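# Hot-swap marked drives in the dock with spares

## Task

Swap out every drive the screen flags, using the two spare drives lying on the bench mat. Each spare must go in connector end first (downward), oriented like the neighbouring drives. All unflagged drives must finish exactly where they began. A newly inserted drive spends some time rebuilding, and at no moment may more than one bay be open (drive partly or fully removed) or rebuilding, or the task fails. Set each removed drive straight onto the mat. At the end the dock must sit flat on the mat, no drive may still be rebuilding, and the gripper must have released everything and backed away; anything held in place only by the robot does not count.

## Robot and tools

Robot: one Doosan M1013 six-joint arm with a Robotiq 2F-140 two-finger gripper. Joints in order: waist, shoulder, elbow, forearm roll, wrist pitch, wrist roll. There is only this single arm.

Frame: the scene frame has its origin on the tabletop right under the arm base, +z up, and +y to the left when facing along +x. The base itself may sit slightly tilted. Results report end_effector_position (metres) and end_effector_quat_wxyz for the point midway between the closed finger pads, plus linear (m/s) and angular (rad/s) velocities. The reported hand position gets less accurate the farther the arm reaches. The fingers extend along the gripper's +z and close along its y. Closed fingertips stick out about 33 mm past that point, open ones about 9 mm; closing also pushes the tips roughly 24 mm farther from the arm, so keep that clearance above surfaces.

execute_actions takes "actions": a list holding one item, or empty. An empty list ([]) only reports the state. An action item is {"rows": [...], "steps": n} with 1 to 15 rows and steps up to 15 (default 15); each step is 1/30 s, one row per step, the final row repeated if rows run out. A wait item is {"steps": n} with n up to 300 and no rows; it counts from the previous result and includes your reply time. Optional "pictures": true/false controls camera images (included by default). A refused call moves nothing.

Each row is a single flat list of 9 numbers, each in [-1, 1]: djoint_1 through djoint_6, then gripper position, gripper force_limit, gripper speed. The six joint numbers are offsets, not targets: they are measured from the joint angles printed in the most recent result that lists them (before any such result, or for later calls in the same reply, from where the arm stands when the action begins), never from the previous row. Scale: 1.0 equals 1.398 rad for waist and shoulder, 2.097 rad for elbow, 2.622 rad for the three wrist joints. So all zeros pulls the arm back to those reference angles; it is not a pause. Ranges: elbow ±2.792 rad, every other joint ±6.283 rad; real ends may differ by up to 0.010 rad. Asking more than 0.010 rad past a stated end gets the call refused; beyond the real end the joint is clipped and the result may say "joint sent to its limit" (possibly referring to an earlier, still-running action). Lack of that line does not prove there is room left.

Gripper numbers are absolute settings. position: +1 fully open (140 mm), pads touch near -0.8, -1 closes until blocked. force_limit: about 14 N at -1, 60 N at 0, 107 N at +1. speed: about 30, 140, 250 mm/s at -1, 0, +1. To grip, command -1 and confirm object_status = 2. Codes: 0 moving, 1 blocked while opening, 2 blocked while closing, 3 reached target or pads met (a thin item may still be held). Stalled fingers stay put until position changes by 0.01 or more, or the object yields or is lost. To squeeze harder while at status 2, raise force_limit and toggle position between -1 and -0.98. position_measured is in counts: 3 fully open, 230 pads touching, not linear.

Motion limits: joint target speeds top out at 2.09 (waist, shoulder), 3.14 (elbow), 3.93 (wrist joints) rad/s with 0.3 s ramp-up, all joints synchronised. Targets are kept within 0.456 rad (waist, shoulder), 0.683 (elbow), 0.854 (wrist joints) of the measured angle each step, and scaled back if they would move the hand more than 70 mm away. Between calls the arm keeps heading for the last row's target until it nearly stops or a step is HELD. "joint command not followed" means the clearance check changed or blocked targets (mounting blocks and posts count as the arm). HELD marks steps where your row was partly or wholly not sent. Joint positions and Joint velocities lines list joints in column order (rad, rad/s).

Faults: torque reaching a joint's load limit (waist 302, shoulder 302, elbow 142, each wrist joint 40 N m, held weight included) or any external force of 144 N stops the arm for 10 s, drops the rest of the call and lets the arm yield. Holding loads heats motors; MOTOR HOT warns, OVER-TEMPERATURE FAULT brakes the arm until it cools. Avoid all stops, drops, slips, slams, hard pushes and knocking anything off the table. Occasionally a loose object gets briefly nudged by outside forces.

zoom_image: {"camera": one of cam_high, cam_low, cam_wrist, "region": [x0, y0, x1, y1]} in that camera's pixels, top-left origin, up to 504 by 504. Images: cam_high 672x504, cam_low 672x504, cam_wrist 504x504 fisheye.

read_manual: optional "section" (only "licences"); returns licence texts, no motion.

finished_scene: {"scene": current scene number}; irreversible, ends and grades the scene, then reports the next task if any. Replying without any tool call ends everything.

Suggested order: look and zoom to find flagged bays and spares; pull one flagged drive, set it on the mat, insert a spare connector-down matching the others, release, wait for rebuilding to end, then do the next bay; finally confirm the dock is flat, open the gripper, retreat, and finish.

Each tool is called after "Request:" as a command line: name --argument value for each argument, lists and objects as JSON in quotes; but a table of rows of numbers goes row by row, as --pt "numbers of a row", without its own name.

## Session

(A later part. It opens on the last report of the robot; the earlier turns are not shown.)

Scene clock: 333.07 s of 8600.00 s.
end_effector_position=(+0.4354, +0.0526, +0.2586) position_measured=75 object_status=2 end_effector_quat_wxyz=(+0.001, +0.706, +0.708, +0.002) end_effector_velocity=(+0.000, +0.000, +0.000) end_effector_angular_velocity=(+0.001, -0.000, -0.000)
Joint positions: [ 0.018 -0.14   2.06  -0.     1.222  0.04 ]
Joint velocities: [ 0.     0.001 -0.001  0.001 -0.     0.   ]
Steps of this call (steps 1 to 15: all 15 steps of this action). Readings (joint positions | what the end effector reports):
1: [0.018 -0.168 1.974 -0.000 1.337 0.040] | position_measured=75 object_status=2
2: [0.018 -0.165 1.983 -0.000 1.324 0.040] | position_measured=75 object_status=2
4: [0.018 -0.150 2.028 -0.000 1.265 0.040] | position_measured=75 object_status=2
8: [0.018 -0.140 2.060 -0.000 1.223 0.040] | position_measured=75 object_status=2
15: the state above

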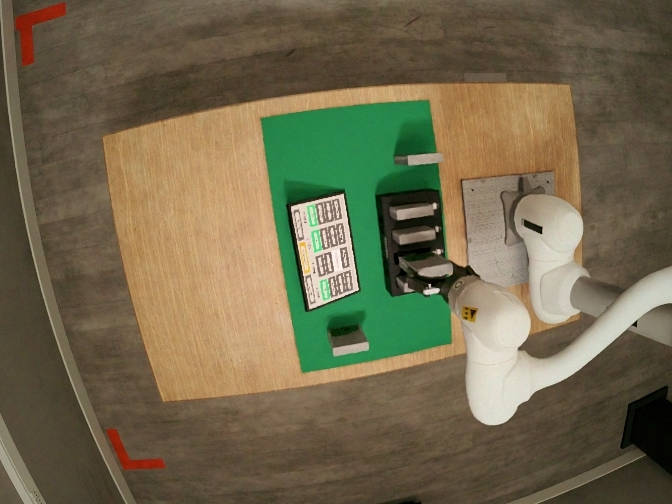

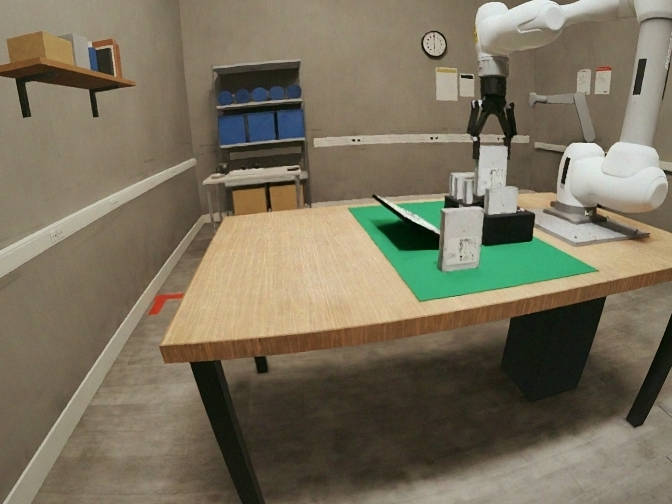

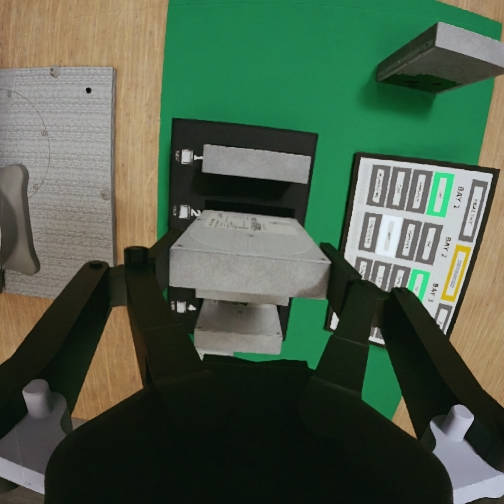

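Request:
execute_actions --actions '[{"rows":[[0.0015,0.0143,0.0191,0,-0.0229,0.0008,-1,-0.3,0]],"steps":10}]' --pictures false

Request:
execute_actions --actions '[{"rows":[[0,0.006,0.006,0,-0.008,0,-1,-0.3,0],[0,0.006,0.006,0,-0.008,0,-1,-0.3,0],[0,0.006,0.006,0,-0.008,0,-1,-0.3,0],[0,0.006,0.006,0,-0.008,0,-1,-0.3,0],[0,0.0114,0.0124,0,-0.0156,0,-1,-0.3,0],[0,0.0114,0.0124,0,-0.0156,0,-1,-0.3,0],[0,0.0114,0.0124,0,-0.0156,0,-1,-0.3,0],[0,0.0114,0.0124,0,-0.0156,0,-1,-0.3,0],[0,0.0185,0.0195,0,-0.0255,0,-1,-0.3,0]]}]'

Scene clock: 339.73 s of 8600.00 s.
end_effector_position=(+0.4353, +0.0536, +0.2291) position_measured=75 object_status=2 end_effector_quat_wxyz=(+0.001, +0.706, +0.708, +0.002) end_effector_velocity=(-0.001, -0.000, -0.002) end_effector_angular_velocity=(-0.001, +0.002, +0.002)
Joint positions: [ 0.02  -0.12   2.1   -0.     1.162  0.042]
Joint velocities: [-0.     0.001  0.003 -0.001 -0.001 -0.001]
Steps of this call (steps 1 to 15: the robot went on to your last target; steps 16 to 190: nothing new was sent; steps 191 to 200: all 10 steps of this action). Readings (joint positions | what the end effector reports):
191: [0.018 -0.139 2.061 -0.000 1.221 0.040] | position_measured=75 object_status=2
192: [0.019 -0.135 2.069 -0.000 1.208 0.040] | position_measured=75 object_status=2
194: [0.020 -0.123 2.095 -0.000 1.172 0.042] | position_measured=75 object_status=2
198: [0.020 -0.120 2.100 -0.000 1.162 0.042] | position_measured=75 object_status=2
200: the state above

Scene clock: 340.23 s of 8600.00 s.
end_effector_position=(+0.4354, +0.0537, +0.1972) position_measured=75 object_status=2 end_effector_quat_wxyz=(+0.001, +0.706, +0.708, +0.002) end_effector_velocity=(-0.000, -0.000, -0.002) end_effector_angular_velocity=(+0.001, -0.000, -0.002)
Joint positions: [ 0.02  -0.094  2.141 -0.     1.095  0.042]
Joint velocities: [-0.001  0.001  0.004  0.001 -0.005  0.001]
Steps of this call (steps 1 to 15: all 15 steps of this action). Readings (joint positions | what the end effector reports):
1: [0.020 -0.119 2.101 -0.000 1.161 0.042] | position_measured=75 object_status=2
2: [0.020 -0.116 2.106 -0.000 1.153 0.042] | position_measured=75 object_status=2
4: [0.020 -0.112 2.112 -0.000 1.143 0.042] | position_measured=75 object_status=2
8: [0.020 -0.104 2.125 -0.000 1.123 0.042] | position_measured=75 object_status=2
15: the state above

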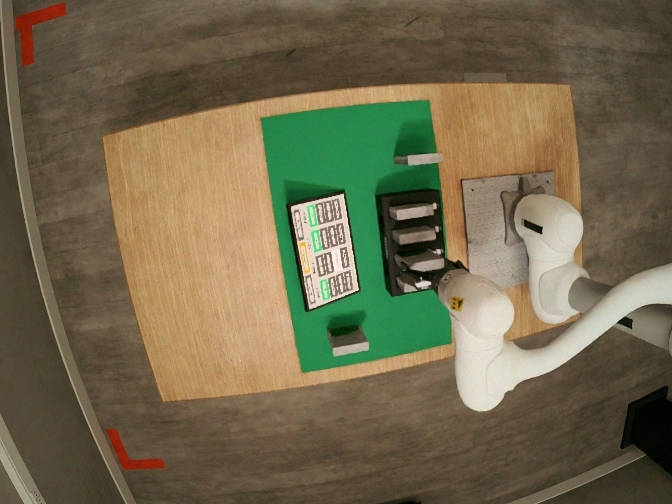

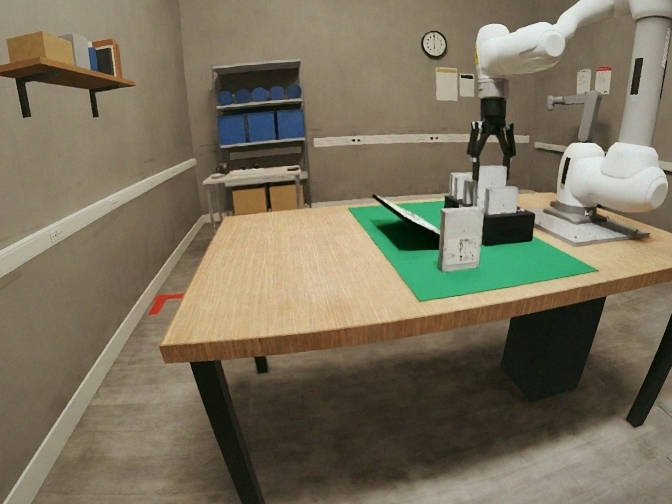

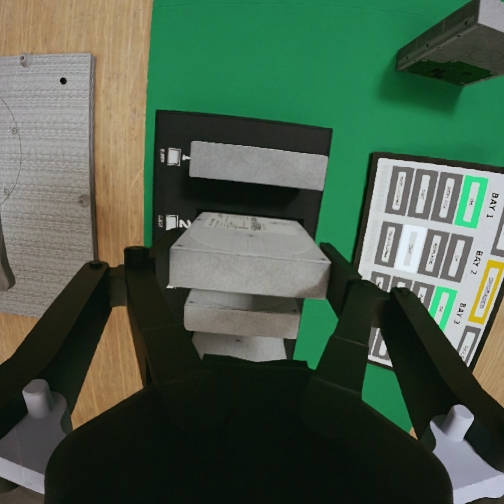

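No slip. Continue to .16, then .147.

Request:
execute_actions --actions '[{"rows":[[0,0.008,0.007,0,-0.01,0,-1,-0.3,0],[0,0.008,0.007,0,-0.01,0,-1,-0.3,0],[0,0.008,0.007,0,-0.01,0,-1,-0.3,0],[0,0.008,0.007,0,-0.01,0,-1,-0.3,0],[0,0.0165,0.0143,0,-0.02,0,-1,-0.3,0],[0,0.0165,0.0143,0,-0.02,0,-1,-0.3,0],[0,0.0165,0.0143,0,-0.02,0,-1,-0.3,0],[0,0.0165,0.0143,0,-0.02,0,-1,-0.3,0],[0,0.0257,0.0215,0,-0.0305,0,-1,-0.3,0]]}]'

Request:
execute_actions --actions '[{"rows":[[0,0.005,0.003,0,-0.005,0,-1,-0.3,0],[0,0.005,0.003,0,-0.005,0,-1,-0.3,0],[0,0.005,0.003,0,-0.005,0,-1,-0.3,0],[0,0.005,0.003,0,-0.005,0,-1,-0.3,0],[0,0.0097,0.0067,0,-0.0105,0,-1,-0.3,0]]}]'

Scene clock: 346.33 s of 8600.00 s.
end_effector_position=(+0.4351, +0.0538, +0.1597) position_measured=75 object_status=2 end_effector_quat_wxyz=(+0.000, +0.706, +0.708, +0.002) end_effector_velocity=(+0.000, +0.001, -0.002) end_effector_angular_velocity=(+0.002, -0.002, -0.001)
Joint positions: [ 0.02  -0.058  2.186 -0.     1.016  0.042]
Joint velocities: [-0.     0.002  0.002  0.002 -0.006 -0.001]
Steps of this call (steps 1 to 15: the robot went on to your last target; steps 16 to 168: nothing new was sent; steps 169 to 183: all 15 steps of this action). Readings (joint positions | what the end effector reports):
169: [0.020 -0.093 2.142 -0.000 1.094 0.042] | position_measured=75 object_status=2
170: [0.020 -0.090 2.147 -0.000 1.084 0.042] | position_measured=75 object_status=2
172: [0.020 -0.084 2.155 -0.000 1.072 0.042] | position_measured=75 object_status=2
176: [0.020 -0.072 2.170 -0.000 1.046 0.042] | position_measured=75 object_status=2
183: the state above

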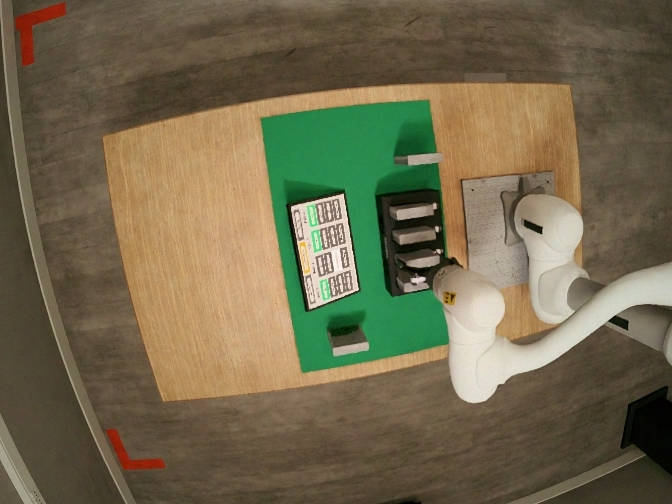

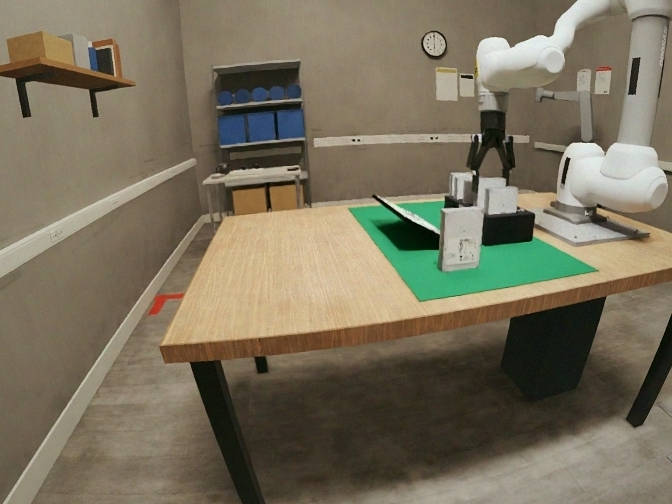

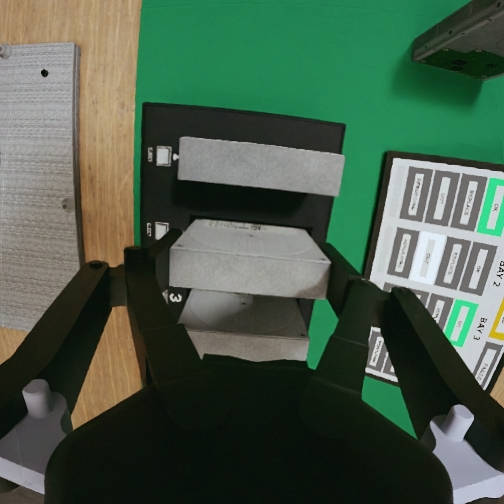

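Scene clock: 346.83 s of 8600.00 s.
end_effector_position=(+0.4352, +0.0538, +0.1472) position_measured=75 object_status=2 end_effector_quat_wxyz=(+0.000, +0.706, +0.708, +0.002) end_effector_velocity=(-0.000, -0.000, -0.000) end_effector_angular_velocity=(-0.001, +0.000, +0.003)
Joint positions: [ 0.02  -0.045  2.2   -0.     0.988  0.042]
Joint velocities: [ 0.001  0.     0.    -0.001  0.    -0.001]
Steps of this call (steps 1 to 15: all 15 steps of this action). Readings (joint positions | what the end effector reports):
1: [0.020 -0.058 2.187 -0.000 1.015 0.042] | position_measured=75 object_status=2
2: [0.020 -0.055 2.189 -0.000 1.009 0.042] | position_measured=75 object_status=2
4: [0.020 -0.052 2.192 -0.000 1.004 0.042] | position_measured=75 object_status=2
8: [0.020 -0.045 2.199 -0.000 0.989 0.042] | position_measured=75 object_status=2
15: the state above

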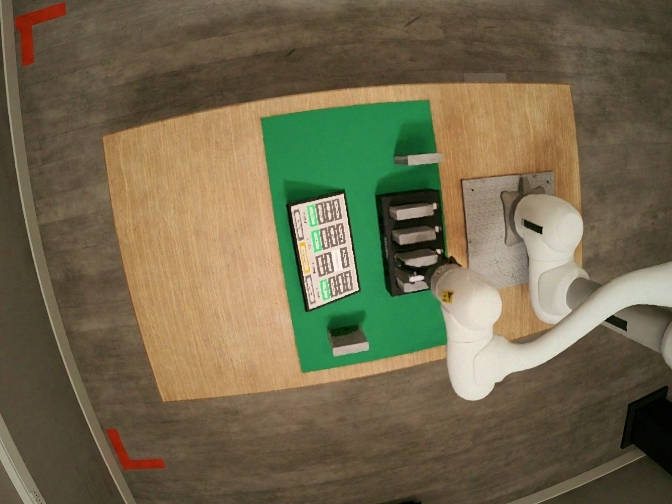

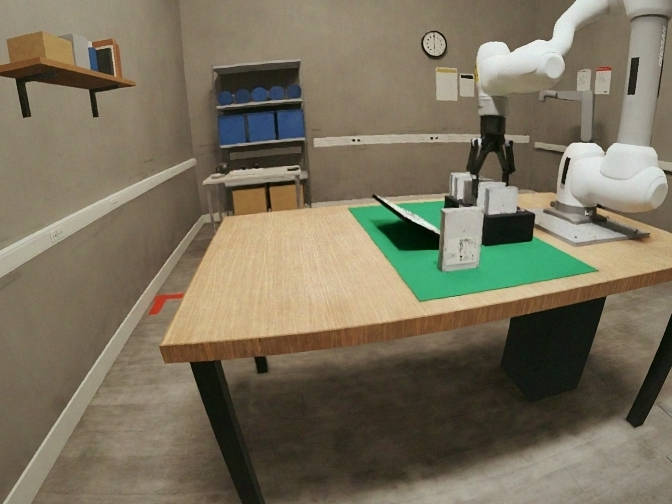

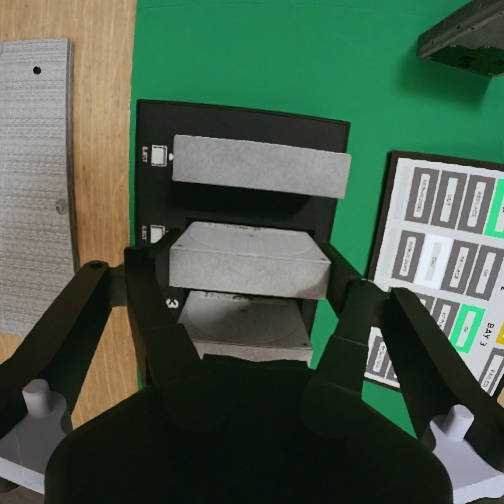

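Request:
execute_actions --actions '[{"rows":[[0,0.0025,0.0015,0,-0.0025,0,-1,-0.3,0]]}]'

Scene clock: 348.90 s of 8600.00 s.
end_effector_position=(+0.4353, +0.0538, +0.1442) position_measured=76 object_status=2 end_effector_quat_wxyz=(+0.000, +0.706, +0.708, +0.002) end_effector_velocity=(+0.001, -0.000, +0.000) end_effector_angular_velocity=(-0.001, -0.001, +0.001)
Joint positions: [ 0.02  -0.041  2.203 -0.     0.982  0.042]
Joint velocities: [ 0.    -0.    -0.001 -0.001 -0.    -0.   ]
Steps of this call (steps 1 to 15: the robot went on to your last target; steps 16 to 47: nothing new was sent; steps 48 to 62: all 15 steps of this action). Readings (joint positions | what the end effector reports):
48: [0.020 -0.044 2.200 -0.000 0.988 0.042] | position_measured=75 object_status=2
49: [0.020 -0.043 2.202 -0.000 0.985 0.042] | position_measured=75 object_status=2
51: [0.020 -0.041 2.203 -0.000 0.983 0.042] | position_measured=76 object_status=2
55: [0.020 -0.041 2.203 -0.000 0.982 0.042] | position_measured=76 object_status=2
62: the state above

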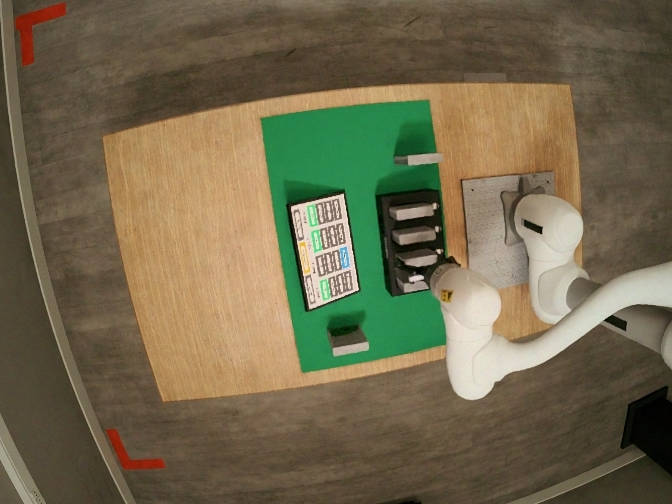

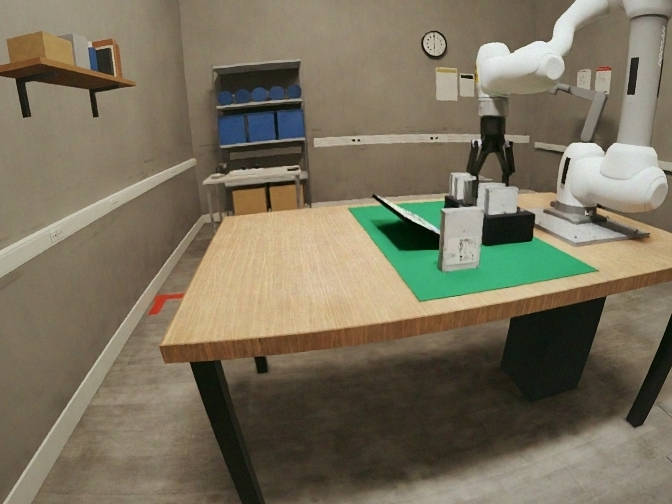

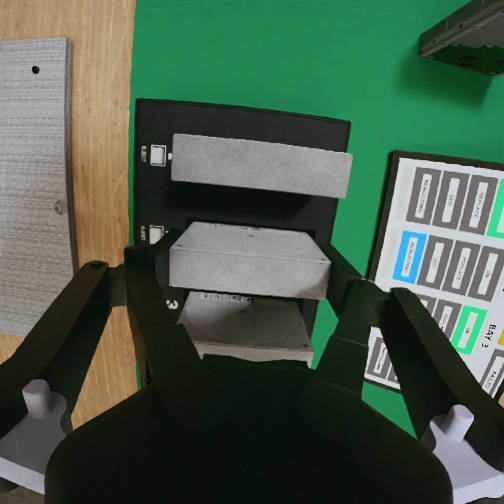

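Request:
execute_actions --actions '[{"rows":[[0,0,0,0,0,0,0.62,-0.3,0]],"steps":10}]' --pictures false

Request:
execute_actions --actions '[{"rows":[[0,-0.092,-0.11,0,0.136,0,0.62,-0.3,0]]}]' --pictures false

Request:
execute_actions --actions '[{"steps":300}]' --pictures false

Request:
execute_actions --actions '[{"steps":300}]' --pictures false

Request:
execute_actions --actions '[{"steps":300}]' --pictures false

Request:
execute_actions --actions '[{"steps":300}]'

Scene clock: 353.93 s of 8600.00 s.
end_effector_position=(+0.4352, +0.0538, +0.1441) position_measured=50 object_status=0 end_effector_quat_wxyz=(+0.000, +0.706, +0.708, +0.002) end_effector_velocity=(+0.001, -0.001, +0.001) end_effector_angular_velocity=(-0.000, -0.003, -0.002)
Joint positions: [ 0.02  -0.041  2.203 -0.     0.982  0.042]
Joint velocities: [-0.001 -0.001 -0.002 -0.001  0.     0.001]
Steps of this call (steps 1 to 15: the robot went on to your last target; steps 16 to 141: nothing new was sent; steps 142 to 151: all 10 steps of this action). Readings (joint positions | what the end effector reports):
142: [0.020 -0.041 2.203 -0.000 0.982 0.042] | position_measured=76 object_status=0
143: [0.020 -0.041 2.204 -0.000 0.981 0.042] | position_measured=76 object_status=0
145: [0.020 -0.041 2.204 -0.000 0.981 0.042] | position_measured=55 object_status=0
149: [0.020 -0.041 2.204 -0.000 0.982 0.042] | position_measured=50 object_status=0
151: the state above

Scene clock: 354.43 s of 8600.00 s.
end_effector_position=(+0.4360, +0.0535, +0.3183) position_measured=50 object_status=3 end_effector_quat_wxyz=(+0.001, +0.706, +0.708, +0.002) end_effector_velocity=(-0.000, -0.000, +0.006) end_effector_angular_velocity=(-0.001, +0.001, -0.001)
Joint positions: [ 0.02  -0.169  1.973 -0.     1.338  0.042]
Joint velocities: [ 0.    -0.002 -0.009 -0.001  0.013  0.001]
Steps of this call (steps 1 to 15: all 15 steps of this action). Readings (joint positions | what the end effector reports):
1: [0.020 -0.042 2.202 -0.000 0.983 0.042] | position_measured=50 object_status=0
2: [0.020 -0.046 2.195 -0.000 0.995 0.042] | position_measured=50 object_status=0
4: [0.020 -0.069 2.153 -0.000 1.061 0.042] | position_measured=50 object_status=3
8: [0.020 -0.124 2.054 -0.000 1.212 0.042] | position_measured=50 object_status=3
15: the state above

Scene clock: 364.43 s of 8600.00 s.
end_effector_position=(+0.4361, +0.0535, +0.3188) position_measured=50 object_status=3 end_effector_quat_wxyz=(+0.001, +0.706, +0.708, +0.003) end_effector_velocity=(-0.001, -0.001, -0.001) end_effector_angular_velocity=(-0.002, +0.001, +0.001)
Joint positions: [ 0.02  -0.17   1.973 -0.     1.338  0.042]
Joint velocities: [-0.001 -0.     0.001 -0.002 -0.    -0.001]
Steps of this call (steps 1 to 15: the robot went on to your last target; steps 16 to 300: nothing new was sent). Readings (joint positions | what the end effector reports):
1: [0.020 -0.169 1.973 -0.000 1.338 0.042] | position_measured=50 object_status=3
2: [0.020 -0.169 1.973 -0.000 1.338 0.042] | position_measured=50 object_status=3
4: [0.020 -0.170 1.973 -0.000 1.338 0.042] | position_measured=50 object_status=3
8: [0.020 -0.170 1.973 -0.000 1.338 0.042] | position_measured=50 object_status=3
300: the state above
The arm was judged still, so your last target was given up. Only a new action makes it travel on or press farther. Fingers that are still opening or closing keep moving.

Scene clock: 374.43 s of 8600.00 s.
end_effector_position=(+0.4361, +0.0535, +0.3188) position_measured=50 object_status=3 end_effector_quat_wxyz=(+0.001, +0.706, +0.708, +0.003) end_effector_velocity=(+0.001, -0.000, +0.000) end_effector_angular_velocity=(-0.001, -0.002, +0.000)
Joint positions: [ 0.02  -0.17   1.973 -0.     1.338  0.042]
Joint velocities: [-0.    -0.    -0.001 -0.001 -0.001 -0.   ]
Steps of this call (steps 1 to 300: nothing new was sent). Readings (joint positions | what the end effector reports):
1: [0.020 -0.170 1.973 -0.000 1.338 0.042] | position_measured=50 object_status=3
2: [0.020 -0.170 1.973 -0.000 1.338 0.042] | position_measured=50 object_status=3
4: [0.020 -0.170 1.973 -0.000 1.338 0.042] | position_measured=50 object_status=3
8: [0.020 -0.170 1.973 -0.000 1.338 0.042] | position_measured=50 object_status=3
300: the state above

Scene clock: 384.43 s of 8600.00 s.
end_effector_position=(+0.4361, +0.0535, +0.3188) position_measured=50 object_status=3 end_effector_quat_wxyz=(+0.001, +0.706, +0.708, +0.003) end_effector_velocity=(+0.001, +0.001, +0.001) end_effector_angular_velocity=(+0.000, -0.001, +0.002)
Joint positions: [ 0.02  -0.17   1.973 -0.     1.338  0.042]
Joint velocities: [ 0.002 -0.    -0.001  0.    -0.     0.   ]
Steps of this call (steps 1 to 300: nothing new was sent). Readings (joint positions | what the end effector reports):
1: [0.020 -0.170 1.973 -0.000 1.338 0.042] | position_measured=50 object_status=3
2: [0.020 -0.170 1.973 -0.000 1.338 0.042] | position_measured=50 object_status=3
4: [0.020 -0.170 1.973 -0.000 1.338 0.042] | position_measured=50 object_status=3
8: [0.020 -0.170 1.973 -0.000 1.338 0.042] | position_measured=50 object_status=3
300: the state above

Scene clock: 394.43 s of 8600.00 s.
end_effector_position=(+0.4361, +0.0535, +0.3188) position_measured=50 object_status=3 end_effector_quat_wxyz=(+0.001, +0.706, +0.708, +0.003) end_effector_velocity=(+0.001, -0.000, +0.001) end_effector_angular_velocity=(-0.001, -0.001, +0.000)
Joint positions: [ 0.02  -0.17   1.973 -0.     1.338  0.042]
Joint velocities: [ 0.     0.    -0.002 -0.001  0.    -0.   ]
Steps of this call (steps 1 to 300: nothing new was sent). Readings (joint positions | what the end effector reports):
1: [0.020 -0.170 1.973 -0.000 1.338 0.042] | position_measured=50 object_status=3
2: [0.020 -0.170 1.973 -0.000 1.338 0.042] | position_measured=50 object_status=3
4: [0.020 -0.170 1.973 -0.000 1.338 0.042] | position_measured=50 object_status=3
8: [0.020 -0.170 1.973 -0.000 1.338 0.042] | position_measured=50 object_status=3
300: the state above

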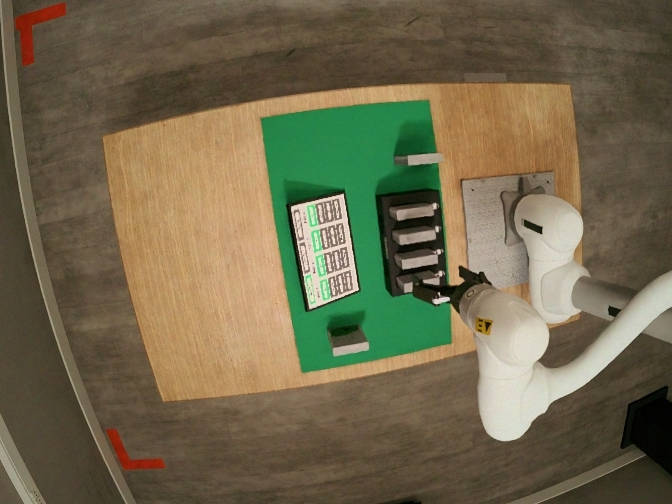

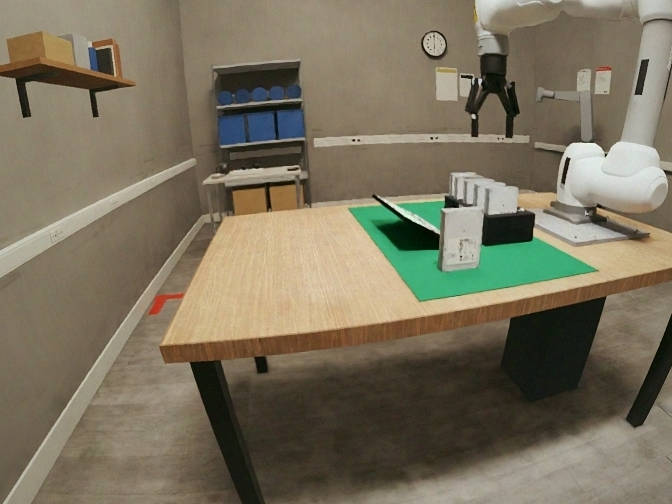

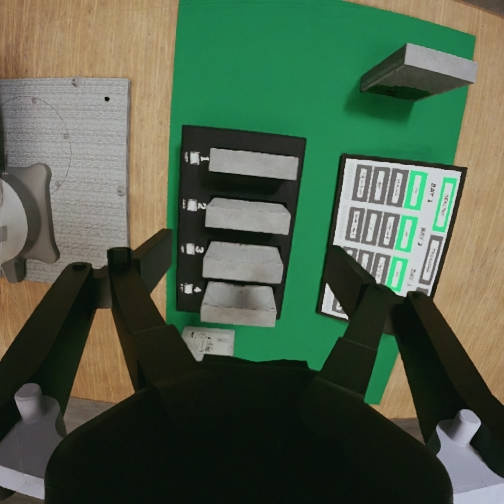

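Request:
finished_scene --scene 2

The scene is finished: the task was done.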